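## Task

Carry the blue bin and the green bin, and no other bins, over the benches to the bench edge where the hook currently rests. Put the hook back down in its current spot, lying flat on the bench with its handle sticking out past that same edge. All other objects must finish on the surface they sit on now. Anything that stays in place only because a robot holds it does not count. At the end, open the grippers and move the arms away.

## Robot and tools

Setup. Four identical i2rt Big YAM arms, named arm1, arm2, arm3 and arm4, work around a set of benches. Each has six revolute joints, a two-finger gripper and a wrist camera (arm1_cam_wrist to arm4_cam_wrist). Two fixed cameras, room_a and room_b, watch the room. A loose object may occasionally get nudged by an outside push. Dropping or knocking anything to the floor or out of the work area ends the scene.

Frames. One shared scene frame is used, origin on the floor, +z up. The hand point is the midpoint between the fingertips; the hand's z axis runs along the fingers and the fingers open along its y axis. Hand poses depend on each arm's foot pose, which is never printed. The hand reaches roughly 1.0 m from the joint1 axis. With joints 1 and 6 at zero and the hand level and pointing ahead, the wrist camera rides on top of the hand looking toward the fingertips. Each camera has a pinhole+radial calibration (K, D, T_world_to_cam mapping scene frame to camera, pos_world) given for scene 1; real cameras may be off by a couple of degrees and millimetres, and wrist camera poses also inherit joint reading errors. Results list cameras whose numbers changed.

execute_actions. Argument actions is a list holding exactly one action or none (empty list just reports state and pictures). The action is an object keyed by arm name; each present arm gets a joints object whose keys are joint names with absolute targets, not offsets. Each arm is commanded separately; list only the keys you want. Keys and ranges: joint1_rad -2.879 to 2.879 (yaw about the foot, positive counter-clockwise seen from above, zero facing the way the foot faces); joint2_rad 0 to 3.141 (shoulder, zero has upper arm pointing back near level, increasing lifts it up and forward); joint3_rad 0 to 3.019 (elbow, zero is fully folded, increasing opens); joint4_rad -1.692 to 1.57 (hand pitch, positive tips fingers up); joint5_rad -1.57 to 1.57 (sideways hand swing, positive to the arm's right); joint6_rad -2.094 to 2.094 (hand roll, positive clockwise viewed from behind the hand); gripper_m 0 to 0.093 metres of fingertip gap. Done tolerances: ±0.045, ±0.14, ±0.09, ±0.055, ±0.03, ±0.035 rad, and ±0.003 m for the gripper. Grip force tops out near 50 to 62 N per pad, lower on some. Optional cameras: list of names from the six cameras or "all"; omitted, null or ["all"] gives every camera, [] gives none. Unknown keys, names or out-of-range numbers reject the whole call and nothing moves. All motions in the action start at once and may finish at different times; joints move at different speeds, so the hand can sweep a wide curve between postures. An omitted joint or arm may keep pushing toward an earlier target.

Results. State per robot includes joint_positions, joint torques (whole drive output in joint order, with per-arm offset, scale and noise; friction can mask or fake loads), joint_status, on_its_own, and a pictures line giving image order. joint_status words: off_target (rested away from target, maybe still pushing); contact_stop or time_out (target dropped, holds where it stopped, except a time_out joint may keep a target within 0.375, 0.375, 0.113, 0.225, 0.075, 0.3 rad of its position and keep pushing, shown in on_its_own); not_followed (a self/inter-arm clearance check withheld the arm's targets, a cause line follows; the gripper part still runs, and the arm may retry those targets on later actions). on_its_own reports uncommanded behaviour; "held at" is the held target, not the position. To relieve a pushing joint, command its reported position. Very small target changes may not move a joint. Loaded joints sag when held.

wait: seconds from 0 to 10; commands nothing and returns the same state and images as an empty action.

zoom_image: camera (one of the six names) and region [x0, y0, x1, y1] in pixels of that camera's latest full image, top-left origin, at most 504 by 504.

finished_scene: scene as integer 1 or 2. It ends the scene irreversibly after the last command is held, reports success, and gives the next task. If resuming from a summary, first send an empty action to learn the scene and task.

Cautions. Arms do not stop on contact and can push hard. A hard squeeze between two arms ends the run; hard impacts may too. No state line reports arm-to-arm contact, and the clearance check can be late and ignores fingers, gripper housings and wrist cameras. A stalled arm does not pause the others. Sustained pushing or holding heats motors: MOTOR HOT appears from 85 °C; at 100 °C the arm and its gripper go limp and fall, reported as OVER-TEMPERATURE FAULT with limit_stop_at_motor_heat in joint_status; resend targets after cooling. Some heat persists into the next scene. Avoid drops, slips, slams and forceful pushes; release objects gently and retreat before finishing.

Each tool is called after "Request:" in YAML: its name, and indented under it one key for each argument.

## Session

Request:
execute_actions:
  actions: []

Scene clock: 0.00 s.
Joint torques (N m, as the arm reports them, + toward a larger angle): no reading
arm1.joint_positions: joint1_rad=-0.745 joint2_rad=+0.251 joint3_rad=+1.709 joint4_rad=-1.383 joint5_rad=+0.175 joint6_rad=+0.260 gripper_m=+0.095
arm1.joint_status: not commanded
arm1.hand: x=-0.4812 y=-1.2466 z=+1.4544 quat_wxyz=(-0.634, +0.172, -0.659, -0.366) (m; scene frame)
arm2.joint_positions: joint1_rad=+0.323 joint2_rad=+0.521 joint3_rad=+1.519 joint4_rad=-1.528 joint5_rad=+0.218 joint6_rad=+0.019 gripper_m=+0.095
arm2.joint_status: not commanded
arm2.hand: x=+0.4451 y=-1.0373 z=+1.3324 quat_wxyz=(-0.351, +0.680, -0.533, -0.361) (m; scene frame)
arm3.joint_positions: joint1_rad=-0.379 joint2_rad=+0.479 joint3_rad=+1.647 joint4_rad=-1.588 joint5_rad=-0.029 joint6_rad=-0.597 gripper_m=+0.094
arm3.joint_status: not commanded
arm3.hand: x=-0.5156 y=+1.1039 z=+1.3424 quat_wxyz=(-0.171, -0.528, -0.656, +0.512) (m; scene frame)
arm4.joint_positions: joint1_rad=-0.891 joint2_rad=+0.576 joint3_rad=+1.704 joint4_rad=-1.592 joint5_rad=-0.157 joint6_rad=-0.695 gripper_m=+0.094
arm4.joint_status: not commanded
arm4.hand: x=+0.4202 y=+1.0819 z=+1.3864 quat_wxyz=(-0.061, -0.623, -0.578, +0.523) (m; scene frame)
pictures: arm1_cam_wrist, arm2_cam_wrist, arm3_cam_wrist, arm4_cam_wrist, room_a, room_b
camera_calibration (this result's frames):
arm1_cam_wrist: T_world_to_cam=[[0.688108, -0.673404, -0.270249, -0.117746], [-0.526645, -0.207288, -0.824425, 0.696721], [0.499152, 0.709618, -0.497282, 1.97875], [0, 0, 0, 1]] pos_world=[-0.539752, -1.33903, 1.52657]
arm2_cam_wrist: T_world_to_cam=[[0.978248, 0.178185, 0.106211, -0.399874], [0.206286, -0.889524, -0.407668, -0.465102], [0.0218369, 0.42071, -0.906932, 1.75605], [0, 0, 0, 1]] pos_world=[0.448773, -1.08126, 1.44548]
arm3_cam_wrist: T_world_to_cam=[[-0.870542, 0.0787574, 0.485751, -1.18993], [-0.128783, 0.916245, -0.379355, -0.56202], [-0.474943, -0.392801, -0.787487, 1.37329], [0, 0, 0, 1]] pos_world=[-0.456028, 1.14809, 1.44625]
arm4_cam_wrist: T_world_to_cam=[[-0.7794, 0.334185, 0.529959, -0.767862], [0.170536, 0.927088, -0.333805, -0.610624], [-0.602871, -0.169791, -0.779562, 1.6414], [0, 0, 0, 1]] pos_world=[0.495217, 1.1014, 1.48268]
Images, in order (width x height): arm1_cam_wrist 672x504, arm2_cam_wrist 672x504, arm3_cam_wrist 672x504, arm4_cam_wrist 672x504, room_a 672x504, room_b 672x504.

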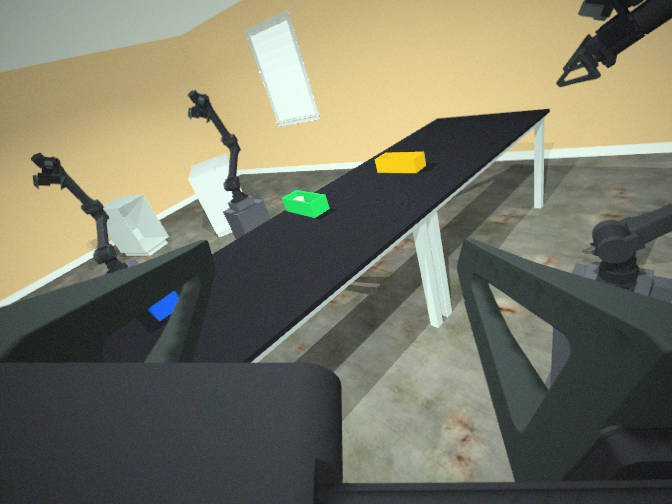

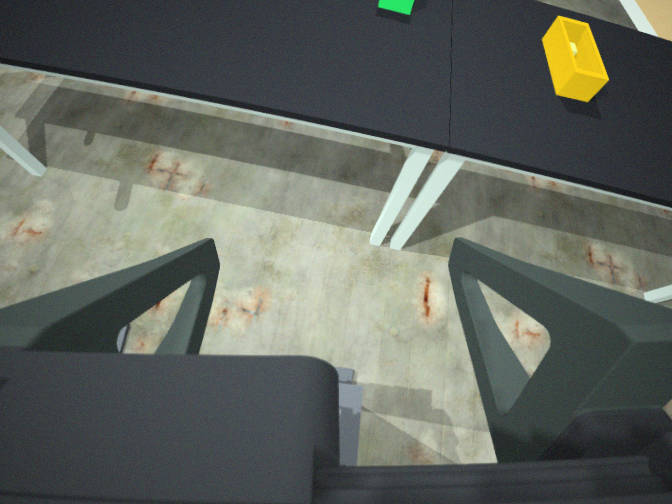

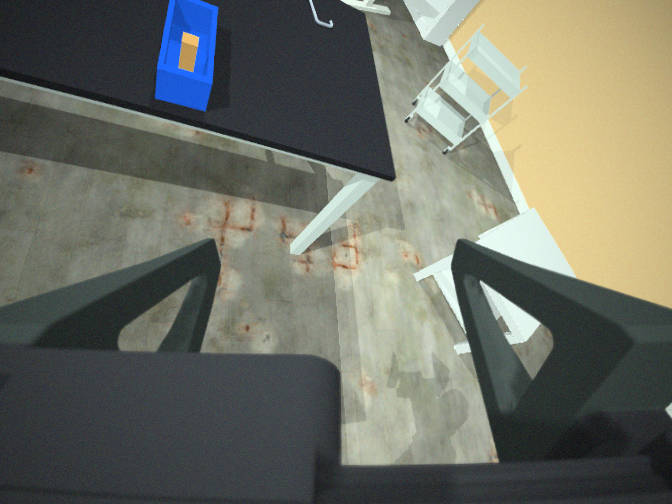

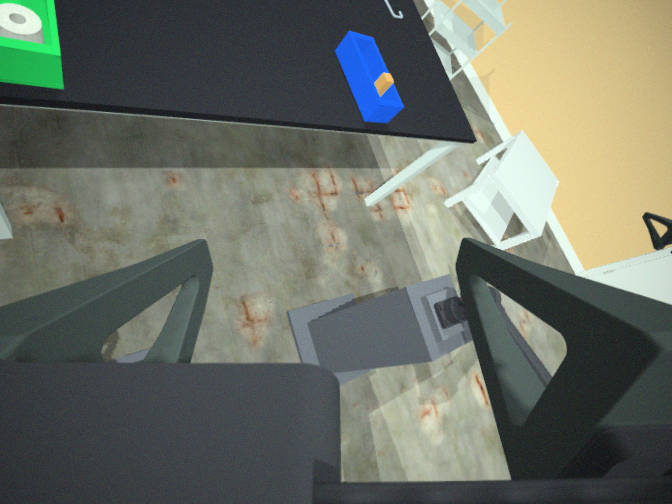

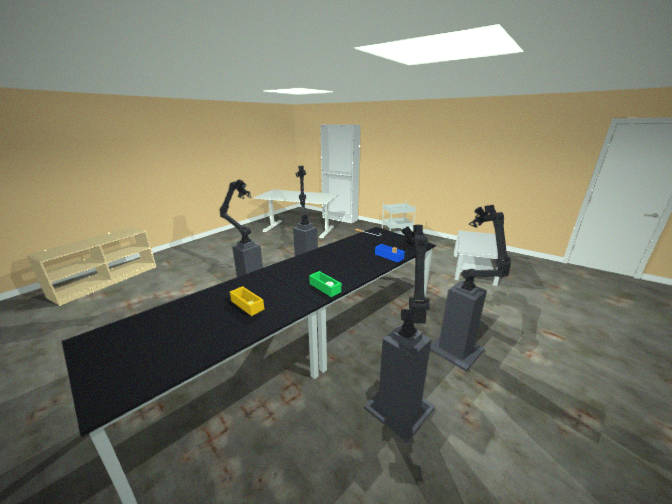

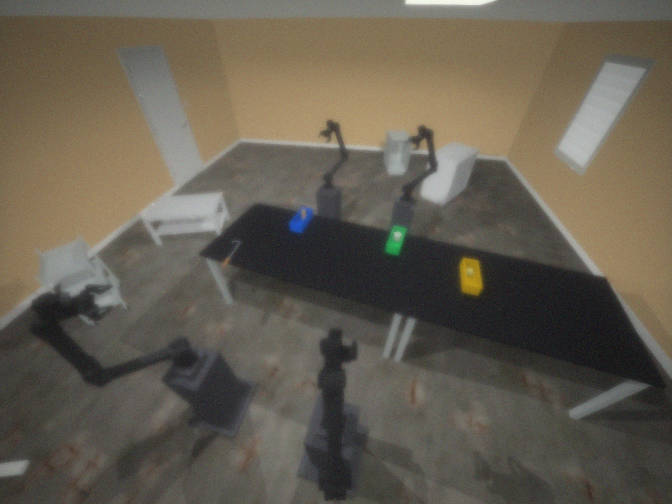

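Request:
zoom_image:
  camera: "room_b"
  region: [190, 190, 430, 300]

Request:
zoom_image:
  camera: "arm3_cam_wrist"
  region: [130, 0, 400, 190]

Region (190, 190, 430, 300) of room_b's 672x504 image, scaled by 2.100, with more detail than that image has; it fills the top 231 rows of this view, and the rest is white.

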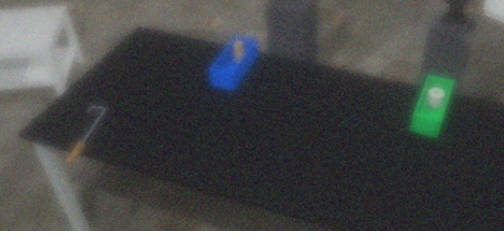

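Region (130, 0, 400, 190) of arm3_cam_wrist's 672x504 image, scaled by 1.867, with more detail than that image has; it fills the top 355 rows of this view, and the rest is white.

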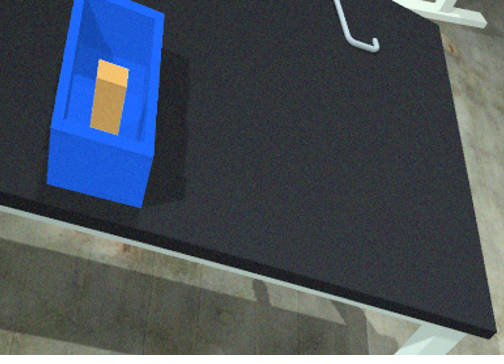

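Request:
execute_actions:
  actions:
    - {"arm1":{"joints":{"joint1_rad":0.272,"joint2_rad":2.2,"joint3_rad":1.58,"joint4_rad":0.89,"joint5_rad":0.168,"joint6_rad":0.0,"gripper_m":0.09}},"arm2":{"joints":{"joint1_rad":0.0,"joint2_rad":1.5,"joint3_rad":2.0,"joint4_rad":0.0,"joint5_rad":0.0,"joint6_rad":0.0}},"arm3":{"joints":{"joint1_rad":0.05,"joint2_rad":1.75,"joint3_rad":0.93,"joint4_rad":1.14,"joint5_rad":0.0,"joint6_rad":0.0,"gripper_m":0.08}},"arm4":{"joints":{"joint1_rad":0.0,"joint2_rad":1.8,"joint3_rad":0.94,"joint4_rad":1.19,"joint5_rad":0.0,"joint6_rad":0.0,"gripper_m":0.08}}}
  cameras: ["arm1_cam_wrist","arm3_cam_wrist","arm4_cam_wrist"]

Scene clock: 61.10 s.
Joint torques (N m, as the arm reports them, + toward a larger angle): arm1=[ -0.28 -24.16  11.37   1.69  -0.05  -0.11] | arm2=[ 0.2  -9.45 13.84  3.03 -0.14 -0.14] | arm3=[ -0.88 -14.7    7.77   1.87   0.13   0.05] | arm4=[  0.82 -12.35   8.46   2.5   -0.08   0.1 ]
arm1.joint_positions: joint1_rad=+0.278 joint2_rad=+2.205 joint3_rad=+1.568 joint4_rad=+0.875 joint5_rad=+0.167 joint6_rad=+0.009 gripper_m=+0.090
arm1.joint_status: all done
arm1.hand: x=-0.7873 y=-0.4085 z=+0.9882 quat_wxyz=(-0.471, +0.478, -0.396, -0.627) (m; scene frame)
arm2.joint_positions: joint1_rad=+0.006 joint2_rad=+1.495 joint3_rad=+1.957 joint4_rad=-0.022 joint5_rad=+0.003 joint6_rad=+0.010 gripper_m=+0.095
arm2.joint_status: all done
arm2.hand: x=+0.4215 y=-0.5600 z=+1.5441 quat_wxyz=(-0.573, +0.389, -0.368, -0.620) (m; scene frame)
arm3.joint_positions: joint1_rad=+0.052 joint2_rad=+1.755 joint3_rad=+0.910 joint4_rad=+1.122 joint5_rad=-0.001 joint6_rad=-0.007 gripper_m=+0.080
arm3.joint_status: all done
arm3.hand: x=-0.4551 y=+0.5440 z=+0.9958 quat_wxyz=(-0.575, -0.422, -0.433, +0.551) (m; scene frame)
arm4.joint_positions: joint1_rad=+0.006 joint2_rad=+1.769 joint3_rad=+0.920 joint4_rad=+1.169 joint5_rad=+0.000 joint6_rad=-0.009 gripper_m=+0.080
arm4.joint_status: all done
arm4.hand: x=+0.5094 y=+0.5360 z=+1.0286 quat_wxyz=(-0.573, -0.408, -0.426, +0.568) (m; scene frame)
pictures: arm1_cam_wrist, arm3_cam_wrist, arm4_cam_wrist
camera_calibration (this result's frames):
arm1_cam_wrist: T_world_to_cam=[[0.96918, 0.240636, -0.0527792, 0.911004], [0.0432325, -0.377046, -0.925185, 0.803771], [-0.242533, 0.894389, -0.375828, 0.6765], [0, 0, 0, 1]] pos_world=[-0.753602, -0.521215, 1.04597]
arm3_cam_wrist: T_world_to_cam=[[-0.998989, -0.0438451, -0.00997874, -0.422891], [-0.00563196, 0.34217, -0.939621, 0.753563], [0.0446122, -0.938615, -0.342071, 0.998987], [0, 0, 0, 1]] pos_world=[-0.462786, 0.661275, 1.04557]
arm4_cam_wrist: T_world_to_cam=[[-0.999896, -0.0115645, 0.00862963, 0.507619], [-0.011768, 0.307481, -0.951482, 0.8212], [0.00834995, -0.951484, -0.307585, 0.945705], [0, 0, 0, 1]] pos_world=[0.509334, 0.653191, 1.06786]
Images, in order (width x height): arm1_cam_wrist 672x504, arm3_cam_wrist 672x504, arm4_cam_wrist 672x504.

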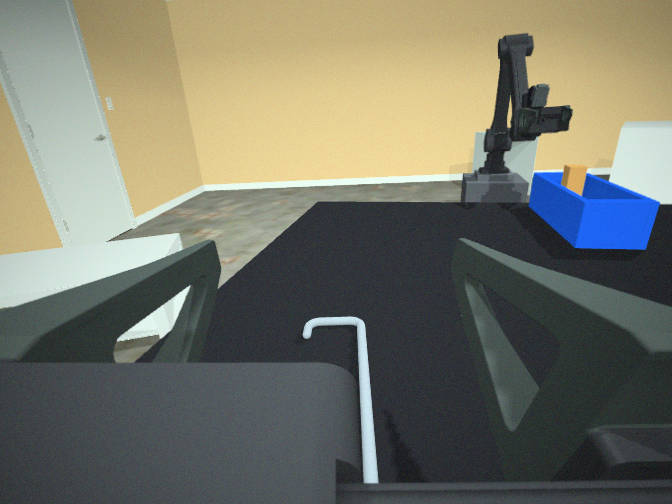

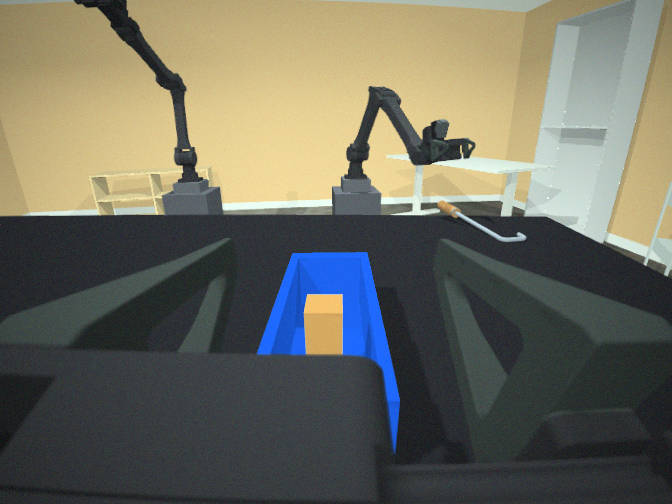

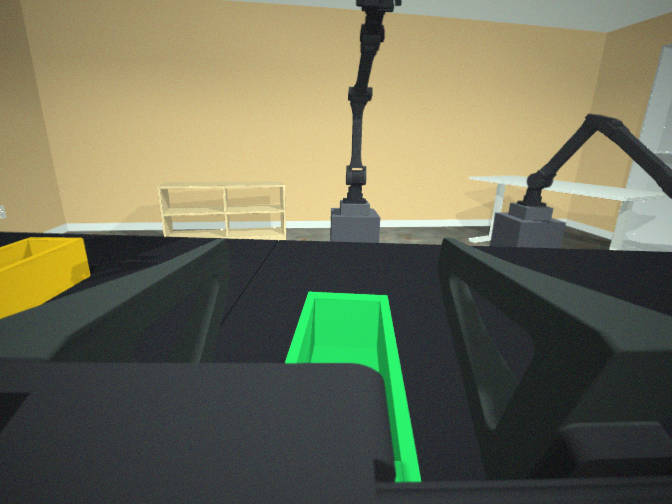

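Request:
execute_actions:
  actions:
    - {"arm1":{"joints":{"joint1_rad":0.258,"joint2_rad":2.425,"joint5_rad":0.19}},"arm3":{"joints":{"joint2_rad":2.03}},"arm4":{"joints":{"joint2_rad":2.12}}}
  cameras: ["arm1_cam_wrist"]

Scene clock: 71.10 s.
Joint torques (N m, as the arm reports them, + toward a larger angle): arm1=[ -0.75 -26.33  10.03   1.25   0.03  -0.05] | arm2=[ 0.1  -9.23 13.89  3.02 -0.14 -0.15] | arm3=[ -0.85 -17.52   6.     1.6    0.14   0.04] | arm4=[  0.59 -19.01   5.76   2.6   -0.06   0.1 ]
arm1.joint_positions: joint1_rad=+0.262 joint2_rad=+2.431 joint3_rad=+1.568 joint4_rad=+0.891 joint5_rad=+0.188 joint6_rad=+0.008 gripper_m=+0.090
arm1.joint_status: all done
arm1.hand: x=-0.7707 y=-0.4035 z=+0.8050 quat_wxyz=(-0.449, +0.539, -0.445, -0.556) (m; scene frame)
arm2.joint_positions: joint1_rad=+0.006 joint2_rad=+1.495 joint3_rad=+1.957 joint4_rad=-0.022 joint5_rad=+0.003 joint6_rad=+0.010 gripper_m=+0.095
arm2.joint_status: not commanded
arm2.hand: x=+0.4215 y=-0.5600 z=+1.5441 quat_wxyz=(-0.573, +0.389, -0.368, -0.620) (m; scene frame)
arm3.joint_positions: joint1_rad=+0.052 joint2_rad=+2.053 joint3_rad=+0.910 joint4_rad=+1.132 joint5_rad=-0.001 joint6_rad=-0.007 gripper_m=+0.080
arm3.joint_status: all done
arm3.hand: x=-0.4518 y=+0.5311 z=+0.8081 quat_wxyz=(-0.508, -0.496, -0.512, +0.484) (m; scene frame)
arm4.joint_positions: joint1_rad=+0.006 joint2_rad=+2.123 joint3_rad=+0.922 joint4_rad=+1.179 joint5_rad=+0.000 joint6_rad=-0.009 gripper_m=+0.080
arm4.joint_status: all done
arm4.hand: x=+0.5081 y=+0.5253 z=+0.8055 quat_wxyz=(-0.493, -0.498, -0.518, +0.490) (m; scene frame)
pictures: arm1_cam_wrist
camera_calibration (this result's frames):
arm1_cam_wrist: T_world_to_cam=[[0.980162, 0.197464, -0.0170513, 0.846326], [0.0966923, -0.551502, -0.82855, 0.528401], [-0.173013, 0.810465, -0.559655, 0.774905], [0, 0, 0, 1]] pos_world=[-0.74656, -0.503738, 0.885918]
Images, in order (width x height): arm1_cam_wrist 672x504.

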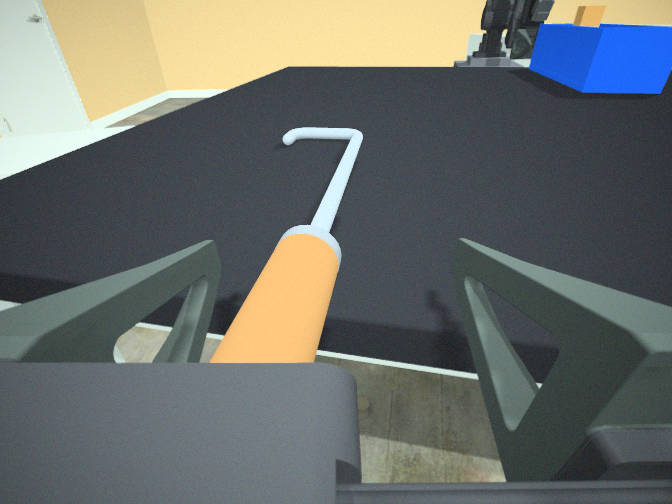

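Request:
execute_actions:
  actions:
    - {"arm1":{"joints":{"joint1_rad":0.33,"joint2_rad":2.37,"joint5_rad":0.40,"joint3_rad":1.525,"joint4_rad":0.92}},"arm3":{"joints":{"joint2_rad":2.15,"joint3_rad":1.28,"joint4_rad":0.95}},"arm4":{"joints":{"joint2_rad":2.225,"joint3_rad":1.29,"joint4_rad":1.0}}}
  cameras: ["arm1_cam_wrist","room_b"]

Scene clock: 84.43 s.
Joint torques (N m, as the arm reports them, + toward a larger angle): arm1=[ -1.85 -25.59   8.87   2.1    0.    -0.09] | arm2=[-0.12 -9.06 13.86  3.08 -0.15 -0.16] | arm3=[ -0.77 -19.64   8.56   1.18  -0.02   0.05] | arm4=[  0.07 -20.56   8.32   1.27  -0.14   0.07]
arm1.joint_positions: joint1_rad=+0.337 joint2_rad=+2.370 joint3_rad=+1.527 joint4_rad=+0.906 joint5_rad=+0.397 joint6_rad=+0.008 gripper_m=+0.090
arm1.joint_status: all done
arm1.hand: x=-0.7916 y=-0.4279 z=+0.8379 quat_wxyz=(-0.488, +0.495, -0.477, -0.538) (m; scene frame)
arm2.joint_positions: joint1_rad=+0.006 joint2_rad=+1.495 joint3_rad=+1.957 joint4_rad=-0.022 joint5_rad=+0.003 joint6_rad=+0.010 gripper_m=+0.095
arm2.joint_status: not commanded
arm2.hand: x=+0.4215 y=-0.5600 z=+1.5441 quat_wxyz=(-0.573, +0.389, -0.368, -0.620) (m; scene frame)
arm3.joint_positions: joint1_rad=+0.052 joint2_rad=+2.158 joint3_rad=+1.246 joint4_rad=+0.953 joint5_rad=+0.002 joint6_rad=-0.007 gripper_m=+0.080
arm3.joint_status: all done
arm3.hand: x=-0.4490 y=+0.4250 z=+0.8398 quat_wxyz=(-0.520, -0.484, -0.498, +0.498) (m; scene frame)
arm4.joint_positions: joint1_rad=+0.006 joint2_rad=+2.203 joint3_rad=+1.269 joint4_rad=+1.015 joint5_rad=+0.002 joint6_rad=-0.009 gripper_m=+0.080
arm4.joint_status: all done
arm4.hand: x=+0.5106 y=+0.4144 z=+0.8567 quat_wxyz=(-0.519, -0.473, -0.491, +0.516) (m; scene frame)
pictures: arm1_cam_wrist, room_b
camera_calibration (this result's frames):
arm1_cam_wrist: T_world_to_cam=[[0.997142, 0.0665625, -0.0357303, 0.845267], [0.00538209, -0.534349, -0.845247, 0.493311], [-0.0753542, 0.842639, -0.533181, 0.878356], [0, 0, 0, 1]] pos_world=[-0.779318, -0.5328, 0.915493]
Images, in order (width x height): arm1_cam_wrist 672x504, room_b 672x504.

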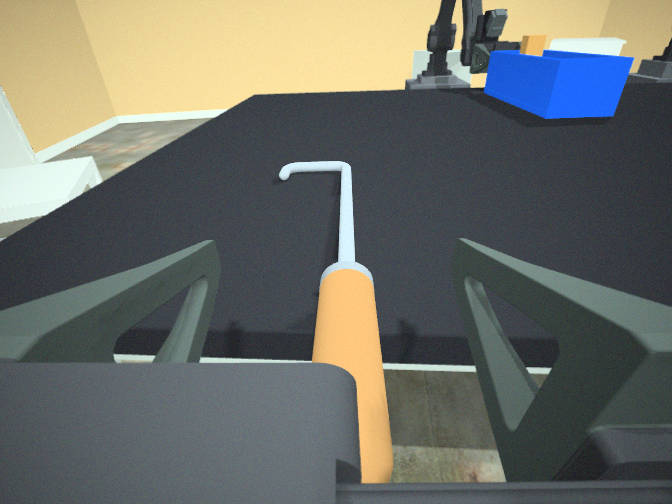

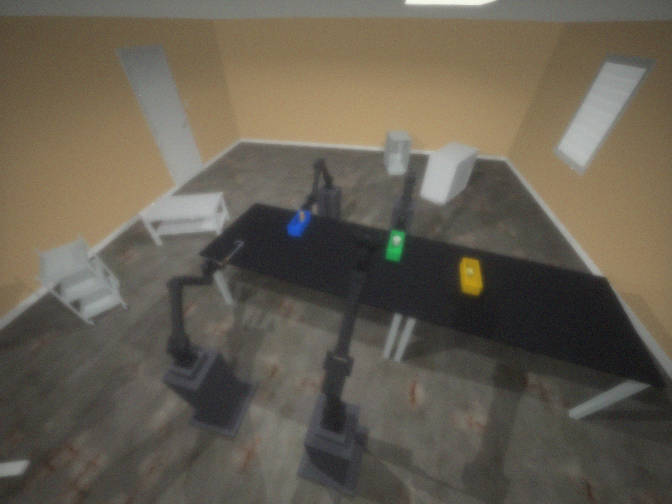

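Request:
execute_actions:
  actions:
    - {"arm1":{"joints":{"joint2_rad":2.40,"joint3_rad":1.47,"joint4_rad":0.94}},"arm3":{"joints":{"joint2_rad":2.345,"joint3_rad":1.65,"joint4_rad":0.75}},"arm4":{"joints":{"joint2_rad":2.42,"joint3_rad":1.65,"joint4_rad":0.78}}}
  cameras: ["arm1_cam_wrist"]

Scene clock: 91.80 s.
Joint torques (N m, as the arm reports them, + toward a larger angle): arm1=[ -1.04 -23.1    8.65   1.87   0.01  -0.01] | arm2=[-0.09 -8.86 13.88  2.99 -0.14 -0.16] | arm3=[ -0.5  -22.52  11.08   1.19  -0.02   0.06] | arm4=[ -0.54 -22.38  10.43   1.3   -0.11  -0.06]
arm1.joint_positions: joint1_rad=+0.337 joint2_rad=+2.391 joint3_rad=+1.470 joint4_rad=+0.924 joint5_rad=+0.397 joint6_rad=+0.008 gripper_m=+0.090
arm1.joint_status: all done
arm1.hand: x=-0.7835 y=-0.4440 z=+0.7991 quat_wxyz=(-0.481, +0.515, -0.485, -0.519) (m; scene frame)
arm2.joint_positions: joint1_rad=+0.006 joint2_rad=+1.495 joint3_rad=+1.957 joint4_rad=-0.022 joint5_rad=+0.003 joint6_rad=+0.010 gripper_m=+0.095
arm2.joint_status: not commanded
arm2.hand: x=+0.4215 y=-0.5600 z=+1.5441 quat_wxyz=(-0.573, +0.389, -0.368, -0.620) (m; scene frame)
arm3.joint_positions: joint1_rad=+0.052 joint2_rad=+2.350 joint3_rad=+1.597 joint4_rad=+0.752 joint5_rad=+0.003 joint6_rad=-0.007 gripper_m=+0.080
arm3.joint_status: all done
arm3.hand: x=-0.4451 y=+0.3322 z=+0.8141 quat_wxyz=(-0.509, -0.494, -0.508, +0.488) (m; scene frame)
arm4.joint_positions: joint1_rad=+0.006 joint2_rad=+2.385 joint3_rad=+1.614 joint4_rad=+0.795 joint5_rad=+0.000 joint6_rad=+0.003 gripper_m=+0.080
arm4.joint_status: all done
arm4.hand: x=+0.5121 y=+0.3237 z=+0.8276 quat_wxyz=(-0.508, -0.490, -0.503, +0.498) (m; scene frame)
pictures: arm1_cam_wrist
camera_calibration (this result's frames):
arm1_cam_wrist: T_world_to_cam=[[0.997783, 0.0652582, -0.01302, 0.818621], [0.0271363, -0.577675, -0.815816, 0.426131], [-0.06076, 0.813654, -0.578166, 0.906384], [0, 0, 0, 1]] pos_world=[-0.773298, -0.544739, 0.882343]
Images, in order (width x height): arm1_cam_wrist 672x504.

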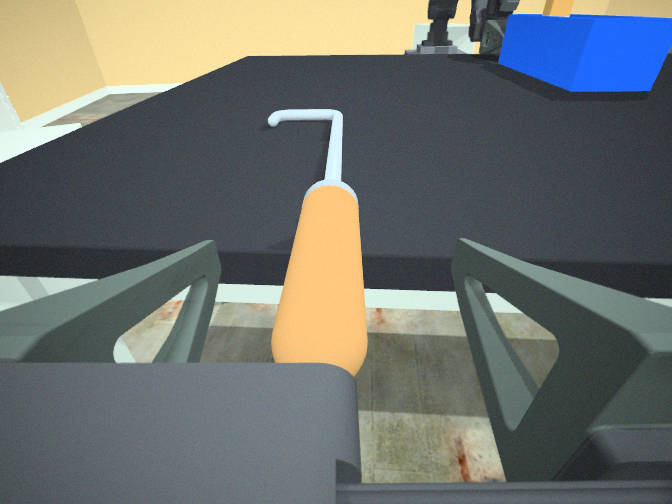

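Request:
execute_actions:
  actions:
    - {"arm1":{"joints":{"joint2_rad":2.44,"joint3_rad":1.565,"joint4_rad":0.9}},"arm3":{"joints":{"joint2_rad":2.53,"joint3_rad":2.05,"joint4_rad":0.55}},"arm4":{"joints":{"joint2_rad":2.61,"joint3_rad":2.05,"joint4_rad":0.575}}}
  cameras: ["arm1_cam_wrist"]

Scene clock: 99.30 s.
Joint torques (N m, as the arm reports them, + toward a larger angle): arm1=[ -1.21 -23.61  12.24   1.13   0.07  -0.07] | arm2=[-0.05 -8.88 13.87  3.05 -0.15 -0.17] | arm3=[ -0.55 -25.11  12.59   1.26  -0.04   0.08] | arm4=[ -0.47 -25.52  12.41   1.34   0.02  -0.15]
arm1.joint_positions: joint1_rad=+0.337 joint2_rad=+2.429 joint3_rad=+1.527 joint4_rad=+0.907 joint5_rad=+0.398 joint6_rad=+0.008 gripper_m=+0.090
arm1.joint_status: all done
arm1.hand: x=-0.7893 y=-0.4322 z=+0.7911 quat_wxyz=(-0.481, +0.514, -0.484, -0.519) (m; scene frame)
arm2.joint_positions: joint1_rad=+0.006 joint2_rad=+1.495 joint3_rad=+1.957 joint4_rad=-0.022 joint5_rad=+0.003 joint6_rad=+0.010 gripper_m=+0.095
arm2.joint_status: not commanded
arm2.hand: x=+0.4215 y=-0.5600 z=+1.5441 quat_wxyz=(-0.573, +0.389, -0.368, -0.620) (m; scene frame)
arm3.joint_positions: joint1_rad=+0.052 joint2_rad=+2.535 joint3_rad=+1.989 joint4_rad=+0.552 joint5_rad=+0.003 joint6_rad=-0.007 gripper_m=+0.080
arm3.joint_status: all done
arm3.hand: x=-0.4419 y=+0.2490 z=+0.8167 quat_wxyz=(-0.511, -0.492, -0.507, +0.490) (m; scene frame)
arm4.joint_positions: joint1_rad=+0.005 joint2_rad=+2.568 joint3_rad=+2.006 joint4_rad=+0.589 joint5_rad=-0.002 joint6_rad=+0.010 gripper_m=+0.080
arm4.joint_status: all done
arm4.hand: x=+0.5139 y=+0.2414 z=+0.8287 quat_wxyz=(-0.511, -0.491, -0.501, +0.497) (m; scene frame)
pictures: arm1_cam_wrist
camera_calibration (this result's frames):
arm1_cam_wrist: T_world_to_cam=[[0.997801, 0.0648918, -0.0134665, 0.823807], [0.0264968, -0.576851, -0.81642, 0.426934], [-0.0607471, 0.814268, -0.577302, 0.89139], [0, 0, 0, 1]] pos_world=[-0.779159, -0.533012, 0.874252]
Images, in order (width x height): arm1_cam_wrist 672x504.

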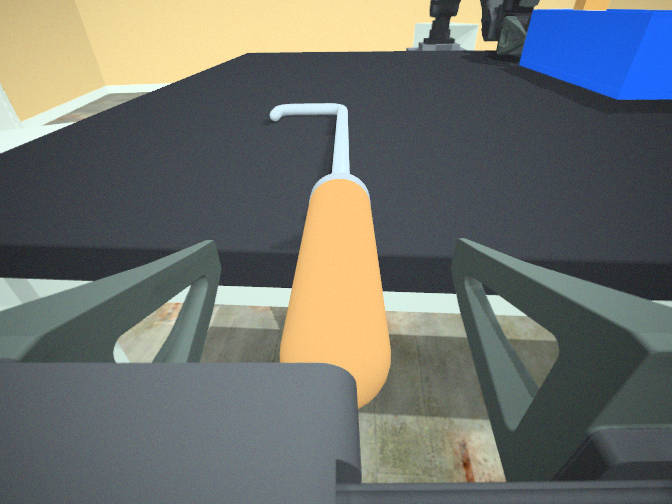

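Request:
execute_actions:
  actions:
    - {"arm1":{"joints":{"gripper_m":0.0}},"arm3":{"joints":{"joint2_rad":2.74,"joint3_rad":2.49,"joint4_rad":0.33}},"arm4":{"joints":{"joint2_rad":2.82,"joint3_rad":2.49,"joint4_rad":0.35}}}
  cameras: ["room_b"]

Request:
execute_actions:
  actions:
    - {"arm1":{"joints":{"joint4_rad":1.07,"joint6_rad":-1.55}},"arm3":{"joints":{"joint2_rad":1.6,"joint3_rad":1.9}},"arm4":{"joints":{"joint2_rad":1.6,"joint3_rad":1.9}}}
  cameras: ["arm1_cam_wrist","room_b"]

Scene clock: 105.73 s.
Joint torques (N m, as the arm reports them, + toward a larger angle): arm1=[ -1.36 -24.01  12.37   1.07  -0.04  -0.08] | arm2=[ 0.07 -9.18 13.83  3.08 -0.14 -0.14] | arm3=[ -0.55 -26.94  13.83   1.25  -0.03   0.07] | arm4=[  0.36 -26.97  13.8    1.4   -0.01  -0.15]
arm1.joint_positions: joint1_rad=+0.337 joint2_rad=+2.429 joint3_rad=+1.527 joint4_rad=+0.907 joint5_rad=+0.400 joint6_rad=+0.008 gripper_m=+0.030
arm1.joint_status: gripper_m off_target (ended at +0.030, target +0.000)
arm1.hand: x=-0.7889 y=-0.4322 z=+0.7911 quat_wxyz=(-0.482, +0.514, -0.485, -0.518) (m; scene frame)
arm2.joint_positions: joint1_rad=+0.006 joint2_rad=+1.495 joint3_rad=+1.957 joint4_rad=-0.022 joint5_rad=+0.003 joint6_rad=+0.010 gripper_m=+0.095
arm2.joint_status: not commanded
arm2.hand: x=+0.4215 y=-0.5600 z=+1.5441 quat_wxyz=(-0.573, +0.389, -0.368, -0.620) (m; scene frame)
arm3.joint_positions: joint1_rad=+0.052 joint2_rad=+2.745 joint3_rad=+2.424 joint4_rad=+0.332 joint5_rad=+0.003 joint6_rad=-0.007 gripper_m=+0.080
arm3.joint_status: all done
arm3.hand: x=-0.4396 y=+0.1875 z=+0.8185 quat_wxyz=(-0.512, -0.491, -0.505, +0.491) (m; scene frame)
arm4.joint_positions: joint1_rad=+0.005 joint2_rad=+2.775 joint3_rad=+2.441 joint4_rad=+0.364 joint5_rad=-0.002 joint6_rad=+0.010 gripper_m=+0.080
arm4.joint_status: all done
arm4.hand: x=+0.5148 y=+0.1809 z=+0.8307 quat_wxyz=(-0.511, -0.490, -0.500, +0.498) (m; scene frame)
pictures: room_b
Images, in order (width x height): room_b 672x504.

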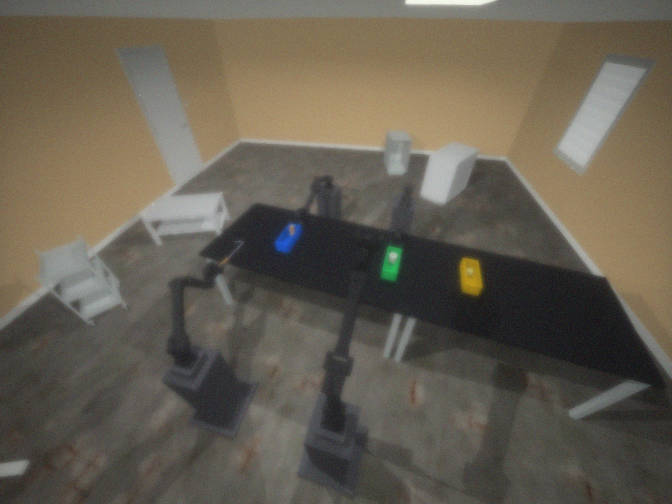

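Scene clock: 108.07 s.
Joint torques (N m, as the arm reports them, + toward a larger angle): arm1=[ -1.44 -26.3   11.9    1.87   0.17  -0.09] | arm2=[-0.03 -9.29 13.93  3.02 -0.16 -0.14] | arm3=[ -0.68 -15.99   9.59   1.01  -0.01   0.05] | arm4=[  0.95 -16.14  10.16   0.95   0.    -0.13]
arm1.joint_positions: joint1_rad=+0.337 joint2_rad=+2.453 joint3_rad=+1.527 joint4_rad=+1.058 joint5_rad=+0.394 joint6_rad=-1.532 gripper_m=+0.030
arm1.joint_status: all done
arm1.hand: x=-0.7879 y=-0.4364 z=+0.8067 quat_wxyz=(-0.745, +0.664, -0.006, -0.058) (m; scene frame)
arm2.joint_positions: joint1_rad=+0.006 joint2_rad=+1.495 joint3_rad=+1.957 joint4_rad=-0.022 joint5_rad=+0.003 joint6_rad=+0.010 gripper_m=+0.095
arm2.joint_status: not commanded
arm2.hand: x=+0.4215 y=-0.5600 z=+1.5441 quat_wxyz=(-0.573, +0.389, -0.368, -0.620) (m; scene frame)
arm3.joint_positions: joint1_rad=+0.052 joint2_rad=+1.621 joint3_rad=+1.887 joint4_rad=+0.327 joint5_rad=+0.003 joint6_rad=-0.007 gripper_m=+0.080
arm3.joint_status: all done
arm3.hand: x=-0.4615 y=+0.5084 z=+1.4671 quat_wxyz=(-0.635, -0.331, -0.336, +0.612) (m; scene frame)
arm4.joint_positions: joint1_rad=+0.005 joint2_rad=+1.600 joint3_rad=+1.892 joint4_rad=+0.359 joint5_rad=-0.002 joint6_rad=+0.010 gripper_m=+0.080
arm4.joint_status: all done
arm4.hand: x=+0.5125 y=+0.5172 z=+1.5155 quat_wxyz=(-0.641, -0.313, -0.322, +0.623) (m; scene frame)
pictures: arm1_cam_wrist, room_b
camera_calibration (this result's frames):
arm1_cam_wrist: T_world_to_cam=[[0.101, -0.113604, 0.988379, -0.769774], [0.849051, -0.50798, -0.145149, 0.573853], [0.518567, 0.853844, 0.0451494, 0.875473], [0, 0, 0, 1]] pos_world=[-0.863475, -0.543461, 0.804596]
Images, in order (width x height): arm1_cam_wrist 672x504, room_b 672x504.

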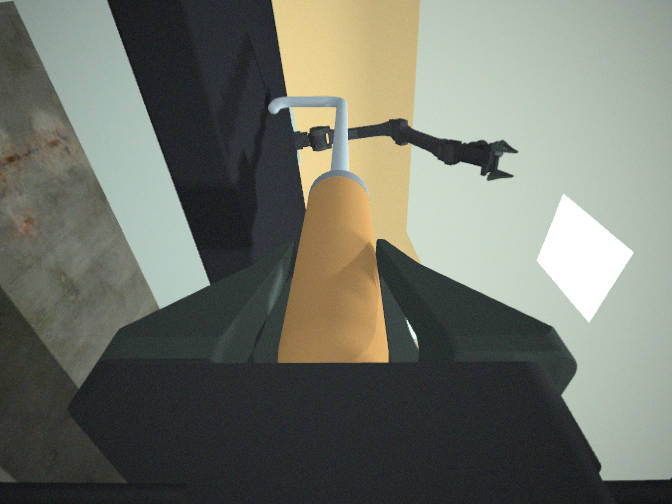

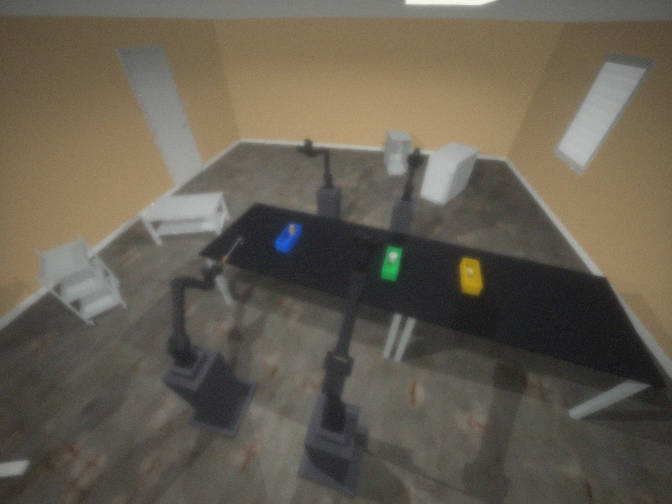

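Request:
execute_actions:
  actions:
    - {"arm1":{"joints":{"joint1_rad":-0.2,"joint2_rad":2.15,"joint3_rad":1.74,"joint4_rad":0.9,"joint5_rad":0.0}}}
  cameras: []

Request:
execute_actions:
  actions:
    - {"arm1":{"joints":{"joint2_rad":2.2,"joint4_rad":0.62}}}
  cameras: ["arm1_cam_wrist","arm3_cam_wrist","room_b"]

Scene clock: 116.90 s.
Joint torques (N m, as the arm reports them, + toward a larger angle): arm1=[  0.59 -28.9   14.11   2.39  -0.13   0.  ] | arm2=[-0.18 -9.34 13.89  3.03 -0.14 -0.16] | arm3=[ -0.68 -16.49   9.46   1.03  -0.01   0.04] | arm4=[  0.59 -15.51  10.31   0.92  -0.06  -0.14]
arm1.joint_positions: joint1_rad=-0.205 joint2_rad=+2.192 joint3_rad=+1.708 joint4_rad=+0.868 joint5_rad=+0.002 joint6_rad=-1.537 gripper_m=+0.030
arm1.joint_status: all done
arm1.hand: x=-0.4137 y=-0.3349 z=+1.0769 quat_wxyz=(-0.828, +0.560, -0.031, +0.019) (m; scene frame)
arm2.joint_positions: joint1_rad=+0.006 joint2_rad=+1.495 joint3_rad=+1.957 joint4_rad=-0.022 joint5_rad=+0.003 joint6_rad=+0.010 gripper_m=+0.095
arm2.joint_status: not commanded
arm2.hand: x=+0.4215 y=-0.5600 z=+1.5441 quat_wxyz=(-0.573, +0.389, -0.368, -0.620) (m; scene frame)
arm3.joint_positions: joint1_rad=+0.052 joint2_rad=+1.621 joint3_rad=+1.887 joint4_rad=+0.327 joint5_rad=+0.003 joint6_rad=-0.007 gripper_m=+0.080
arm3.joint_status: not commanded
arm3.hand: x=-0.4615 y=+0.5084 z=+1.4671 quat_wxyz=(-0.635, -0.331, -0.336, +0.612) (m; scene frame)
arm4.joint_positions: joint1_rad=+0.005 joint2_rad=+1.600 joint3_rad=+1.892 joint4_rad=+0.359 joint5_rad=-0.002 joint6_rad=+0.010 gripper_m=+0.080
arm4.joint_status: not commanded
arm4.hand: x=+0.5125 y=+0.5172 z=+1.5155 quat_wxyz=(-0.641, -0.313, -0.322, +0.623) (m; scene frame)
pictures: none
No camera images: the call's "cameras" was empty. Leave "cameras" out to get every camera's image.

Scene clock: 118.00 s.
Joint torques (N m, as the arm reports them, + toward a larger angle): arm1=[  0.12 -29.47  14.06   2.81  -0.09   0.03] | arm2=[ 0.11 -9.06 13.88  3.07 -0.12 -0.15] | arm3=[ -0.58 -16.33   9.39   0.96   0.     0.04] | arm4=[ -0.02 -16.94   9.98   0.78   0.02  -0.14]
arm1.joint_positions: joint1_rad=-0.205 joint2_rad=+2.243 joint3_rad=+1.708 joint4_rad=+0.586 joint5_rad=+0.002 joint6_rad=-1.537 gripper_m=+0.030
arm1.joint_status: all done
arm1.hand: x=-0.4118 y=-0.3139 z=+0.9655 quat_wxyz=(-0.724, +0.689, -0.038, +0.017) (m; scene frame)
arm2.joint_positions: joint1_rad=+0.006 joint2_rad=+1.495 joint3_rad=+1.957 joint4_rad=-0.022 joint5_rad=+0.003 joint6_rad=+0.010 gripper_m=+0.095
arm2.joint_status: not commanded
arm2.hand: x=+0.4215 y=-0.5600 z=+1.5441 quat_wxyz=(-0.573, +0.389, -0.368, -0.620) (m; scene frame)
arm3.joint_positions: joint1_rad=+0.052 joint2_rad=+1.621 joint3_rad=+1.887 joint4_rad=+0.327 joint5_rad=+0.003 joint6_rad=-0.007 gripper_m=+0.080
arm3.joint_status: not commanded
arm3.hand: x=-0.4615 y=+0.5084 z=+1.4671 quat_wxyz=(-0.635, -0.331, -0.336, +0.612) (m; scene frame)
arm4.joint_positions: joint1_rad=+0.005 joint2_rad=+1.600 joint3_rad=+1.892 joint4_rad=+0.359 joint5_rad=-0.002 joint6_rad=+0.010 gripper_m=+0.080
arm4.joint_status: not commanded
arm4.hand: x=+0.5125 y=+0.5172 z=+1.5155 quat_wxyz=(-0.641, -0.313, -0.322, +0.623) (m; scene frame)
pictures: arm1_cam_wrist, arm3_cam_wrist, room_b
camera_calibration (this result's frames):
arm1_cam_wrist: T_world_to_cam=[[0.0328026, -0.0533877, 0.998035, -0.969289], [0.767483, -0.638315, -0.0593702, 0.182426], [0.64023, 0.767922, 0.0200357, 0.616111], [0, 0, 0, 1]] pos_world=[-0.502666, -0.408428, 0.96587]
arm3_cam_wrist: T_world_to_cam=[[-0.999188, -0.0388972, -0.0105493, -0.427906], [0.00926863, 0.0329603, -0.999414, 1.46033], [0.0392221, -0.998699, -0.032573, 0.701101], [0, 0, 0, 1]] pos_world=[-0.468592, 0.635412, 1.47779]
Images, in order (width x height): arm1_cam_wrist 672x504, arm3_cam_wrist 672x504, room_b 672x504.

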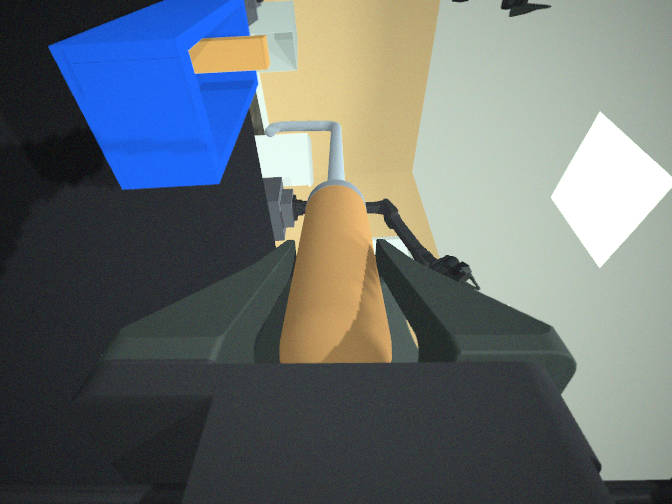

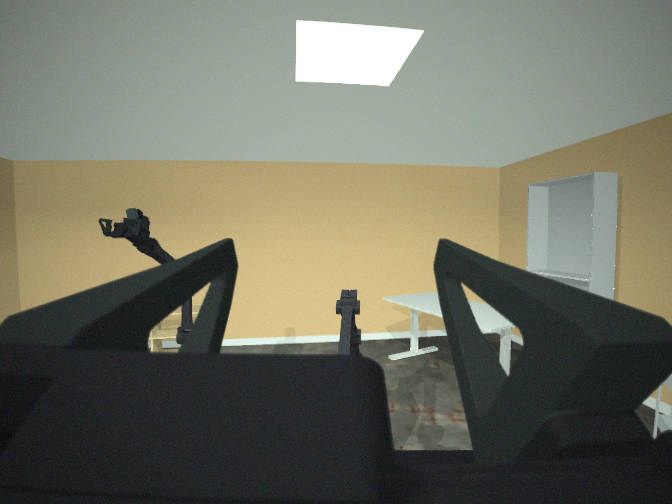

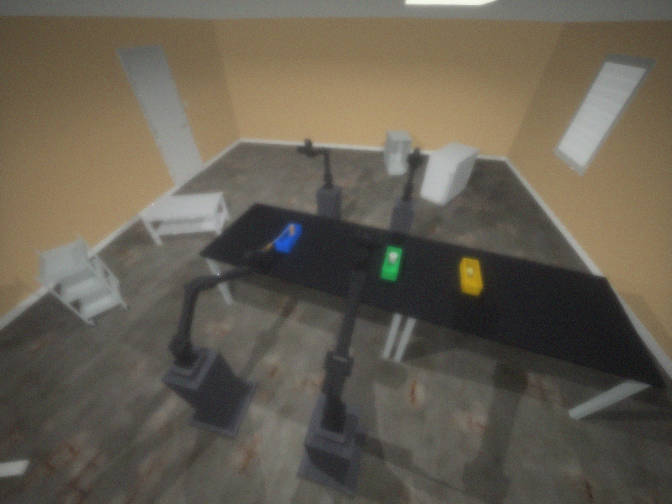

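Request:
execute_actions:
  actions:
    - {"arm1":{"joints":{"joint2_rad":2.275,"joint5_rad":-0.085}}}
  cameras: ["arm1_cam_wrist"]

Scene clock: 125.90 s.
Joint torques (N m, as the arm reports them, + toward a larger angle): arm1=[ -0.98 -30.96  13.39   2.44  -0.01  -0.02] | arm2=[-0.05 -8.98 13.83  3.02 -0.15 -0.14] | arm3=[ -0.44 -16.89   9.4    1.07  -0.02   0.06] | arm4=[  0.22 -16.55  10.27   1.06  -0.03  -0.13]
arm1.joint_positions: joint1_rad=-0.201 joint2_rad=+2.318 joint3_rad=+1.708 joint4_rad=+0.586 joint5_rad=-0.086 joint6_rad=-1.537 gripper_m=+0.030
arm1.joint_status: all done
arm1.hand: x=-0.4299 y=-0.3105 z=+0.9004 quat_wxyz=(-0.697, +0.717, -0.007, -0.016) (m; scene frame)
arm2.joint_positions: joint1_rad=+0.006 joint2_rad=+1.495 joint3_rad=+1.957 joint4_rad=-0.022 joint5_rad=+0.003 joint6_rad=+0.010 gripper_m=+0.095
arm2.joint_status: not commanded
arm2.hand: x=+0.4215 y=-0.5600 z=+1.5441 quat_wxyz=(-0.573, +0.389, -0.368, -0.620) (m; scene frame)
arm3.joint_positions: joint1_rad=+0.052 joint2_rad=+1.621 joint3_rad=+1.887 joint4_rad=+0.327 joint5_rad=+0.003 joint6_rad=-0.007 gripper_m=+0.080
arm3.joint_status: not commanded
arm3.hand: x=-0.4615 y=+0.5084 z=+1.4671 quat_wxyz=(-0.635, -0.331, -0.336, +0.612) (m; scene frame)
arm4.joint_positions: joint1_rad=+0.005 joint2_rad=+1.600 joint3_rad=+1.892 joint4_rad=+0.359 joint5_rad=-0.002 joint6_rad=+0.010 gripper_m=+0.080
arm4.joint_status: not commanded
arm4.hand: x=+0.5125 y=+0.5172 z=+1.5155 quat_wxyz=(-0.641, -0.313, -0.322, +0.623) (m; scene frame)
pictures: arm1_cam_wrist
camera_calibration (this result's frames):
arm1_cam_wrist: T_world_to_cam=[[0.0388533, 0.0250565, 0.998931, -0.877443], [0.8225, -0.568488, -0.0177315, 0.202457], [0.567436, 0.82231, -0.0426966, 0.668445], [0, 0, 0, 1]] pos_world=[-0.511729, -0.412588, 0.908635]
Images, in order (width x height): arm1_cam_wrist 672x504.

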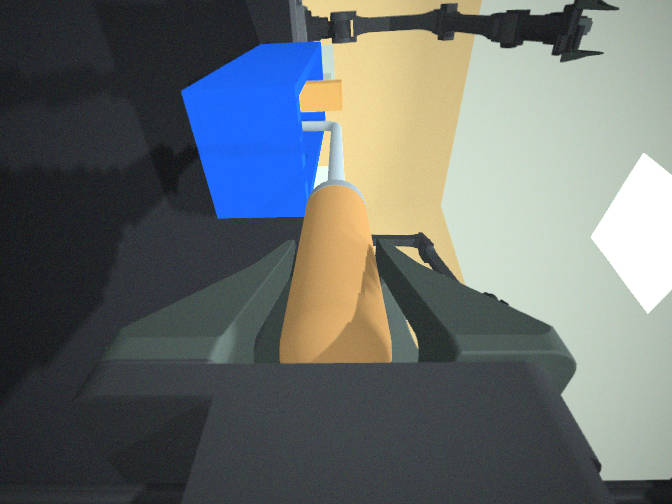

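Request:
execute_actions:
  actions:
    - {"arm1":{"joints":{"joint2_rad":2.08,"joint3_rad":1.32,"joint4_rad":0.82}}}
  cameras: ["arm1_cam_wrist"]

Request:
execute_actions:
  actions:
    - {"arm1":{"joints":{"joint2_rad":1.93,"joint3_rad":1.02,"joint4_rad":0.96}}}
  cameras: []

Request:
execute_actions:
  actions:
    - {"arm1":{"joints":{"joint2_rad":1.80,"joint3_rad":0.79,"joint4_rad":1.06}}}
  cameras: ["arm1_cam_wrist","room_b"]

Scene clock: 132.77 s.
Joint torques (N m, as the arm reports them, + toward a larger angle): arm1=[ -0.03 -22.52  10.78   2.06  -0.03   0.05] | arm2=[ 0.13 -9.24 13.87  3.01 -0.15 -0.14] | arm3=[ -0.79 -16.5    9.44   1.06  -0.02   0.05] | arm4=[  0.38 -15.62  10.19   0.88   0.03  -0.11]
arm1.joint_positions: joint1_rad=-0.201 joint2_rad=+2.090 joint3_rad=+1.310 joint4_rad=+0.802 joint5_rad=-0.086 joint6_rad=-1.542 gripper_m=+0.030
arm1.joint_status: all done
arm1.hand: x=-0.4374 y=-0.4120 z=+0.9256 quat_wxyz=(-0.713, +0.701, -0.004, -0.013) (m; scene frame)
arm2.joint_positions: joint1_rad=+0.006 joint2_rad=+1.495 joint3_rad=+1.957 joint4_rad=-0.022 joint5_rad=+0.003 joint6_rad=+0.010 gripper_m=+0.095
arm2.joint_status: not commanded
arm2.hand: x=+0.4215 y=-0.5600 z=+1.5441 quat_wxyz=(-0.573, +0.389, -0.368, -0.620) (m; scene frame)
arm3.joint_positions: joint1_rad=+0.052 joint2_rad=+1.621 joint3_rad=+1.887 joint4_rad=+0.327 joint5_rad=+0.003 joint6_rad=-0.007 gripper_m=+0.080
arm3.joint_status: not commanded
arm3.hand: x=-0.4615 y=+0.5084 z=+1.4671 quat_wxyz=(-0.635, -0.331, -0.336, +0.612) (m; scene frame)
arm4.joint_positions: joint1_rad=+0.005 joint2_rad=+1.600 joint3_rad=+1.892 joint4_rad=+0.359 joint5_rad=-0.002 joint6_rad=+0.010 gripper_m=+0.080
arm4.joint_status: not commanded
arm4.hand: x=+0.5125 y=+0.5172 z=+1.5155 quat_wxyz=(-0.641, -0.313, -0.322, +0.623) (m; scene frame)
pictures: arm1_cam_wrist
camera_calibration (this result's frames):
arm1_cam_wrist: T_world_to_cam=[[0.0302088, -0.0202509, 0.999338, -0.922641], [0.822815, -0.567145, -0.0363655, 0.169328], [0.567506, 0.823369, -0.000469989, 0.718562], [0, 0, 0, 1]] pos_world=[-0.519242, -0.514293, 0.928526]
Images, in order (width x height): arm1_cam_wrist 672x504.

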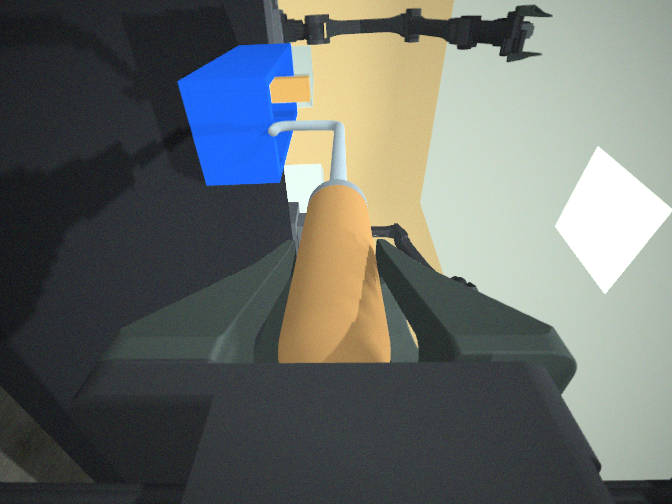

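Scene clock: 133.83 s.
Joint torques (N m, as the arm reports them, + toward a larger angle): arm1=[  0.04 -21.47  10.48   3.53  -0.01   0.08] | arm2=[ 0.23 -9.29 13.91  3.07 -0.15 -0.16] | arm3=[ -0.48 -16.34   9.48   0.89  -0.01   0.05] | arm4=[  0.01 -16.08  10.01   0.88  -0.07  -0.11]
arm1.joint_positions: joint1_rad=-0.201 joint2_rad=+1.962 joint3_rad=+0.993 joint4_rad=+0.907 joint5_rad=-0.086 joint6_rad=-1.542 gripper_m=+0.030
arm1.joint_status: all done
arm1.hand: x=-0.4442 y=-0.5072 z=+0.8890 quat_wxyz=(-0.684, +0.729, -0.007, -0.015) (m; scene frame)
arm2.joint_positions: joint1_rad=+0.006 joint2_rad=+1.495 joint3_rad=+1.957 joint4_rad=-0.022 joint5_rad=+0.003 joint6_rad=+0.010 gripper_m=+0.095
arm2.joint_status: not commanded
arm2.hand: x=+0.4215 y=-0.5600 z=+1.5441 quat_wxyz=(-0.573, +0.389, -0.368, -0.620) (m; scene frame)
arm3.joint_positions: joint1_rad=+0.052 joint2_rad=+1.621 joint3_rad=+1.887 joint4_rad=+0.327 joint5_rad=+0.003 joint6_rad=-0.007 gripper_m=+0.080
arm3.joint_status: not commanded
arm3.hand: x=-0.4615 y=+0.5084 z=+1.4671 quat_wxyz=(-0.635, -0.331, -0.336, +0.612) (m; scene frame)
arm4.joint_positions: joint1_rad=+0.005 joint2_rad=+1.600 joint3_rad=+1.892 joint4_rad=+0.359 joint5_rad=-0.002 joint6_rad=+0.010 gripper_m=+0.080
arm4.joint_status: not commanded
arm4.hand: x=+0.5125 y=+0.5172 z=+1.5155 quat_wxyz=(-0.641, -0.313, -0.322, +0.623) (m; scene frame)
pictures: none
No camera images: the call's "cameras" was empty. Leave "cameras" out to get every camera's image.

Scene clock: 134.80 s.
Joint torques (N m, as the arm reports them, + toward a larger angle): arm1=[ -0.85 -17.73   9.48   3.1    0.01   0.05] | arm2=[ 0.13 -9.03 13.88  3.05 -0.14 -0.15] | arm3=[ -0.59 -16.66   9.41   0.95  -0.01   0.06] | arm4=[  0.19 -15.7   10.05   1.11  -0.02  -0.13]
arm1.joint_positions: joint1_rad=-0.201 joint2_rad=+1.822 joint3_rad=+0.768 joint4_rad=+1.012 joint5_rad=-0.086 joint6_rad=-1.542 gripper_m=+0.030
arm1.joint_status: all done
arm1.hand: x=-0.4497 y=-0.5815 z=+0.9025 quat_wxyz=(-0.691, +0.723, -0.006, -0.015) (m; scene frame)
arm2.joint_positions: joint1_rad=+0.006 joint2_rad=+1.495 joint3_rad=+1.957 joint4_rad=-0.022 joint5_rad=+0.003 joint6_rad=+0.010 gripper_m=+0.095
arm2.joint_status: not commanded
arm2.hand: x=+0.4215 y=-0.5600 z=+1.5441 quat_wxyz=(-0.573, +0.389, -0.368, -0.620) (m; scene frame)
arm3.joint_positions: joint1_rad=+0.052 joint2_rad=+1.621 joint3_rad=+1.887 joint4_rad=+0.327 joint5_rad=+0.003 joint6_rad=-0.007 gripper_m=+0.080
arm3.joint_status: not commanded
arm3.hand: x=-0.4615 y=+0.5084 z=+1.4671 quat_wxyz=(-0.635, -0.331, -0.336, +0.612) (m; scene frame)
arm4.joint_positions: joint1_rad=+0.005 joint2_rad=+1.600 joint3_rad=+1.892 joint4_rad=+0.359 joint5_rad=-0.002 joint6_rad=+0.010 gripper_m=+0.080
arm4.joint_status: not commanded
arm4.hand: x=+0.5125 y=+0.5172 z=+1.5155 quat_wxyz=(-0.641, -0.313, -0.322, +0.623) (m; scene frame)
pictures: arm1_cam_wrist, room_b
camera_calibration (this result's frames):
arm1_cam_wrist: T_world_to_cam=[[0.0347959, 0.0424722, 0.998492, -0.863227], [0.82263, -0.568559, -0.00448294, 0.0528259], [0.567511, 0.821545, -0.0547225, 0.913006], [0, 0, 0, 1]] pos_world=[-0.53156, -0.683378, 0.912123]
Images, in order (width x height): arm1_cam_wrist 672x504, room_b 672x504.

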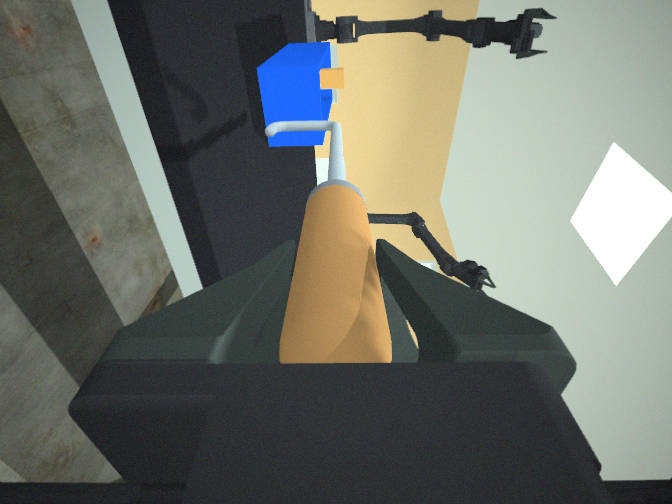

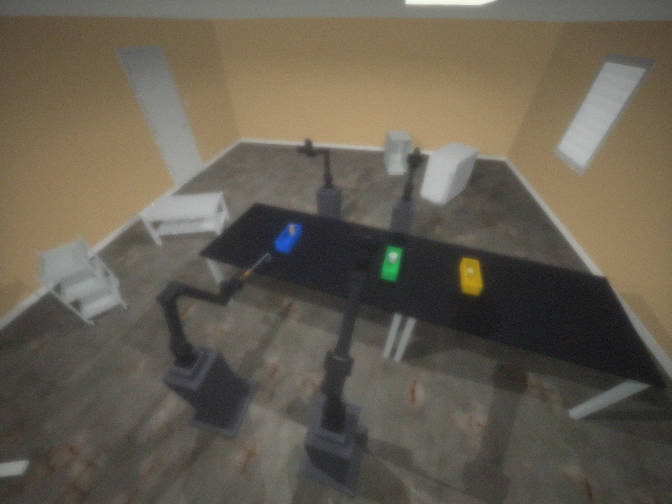

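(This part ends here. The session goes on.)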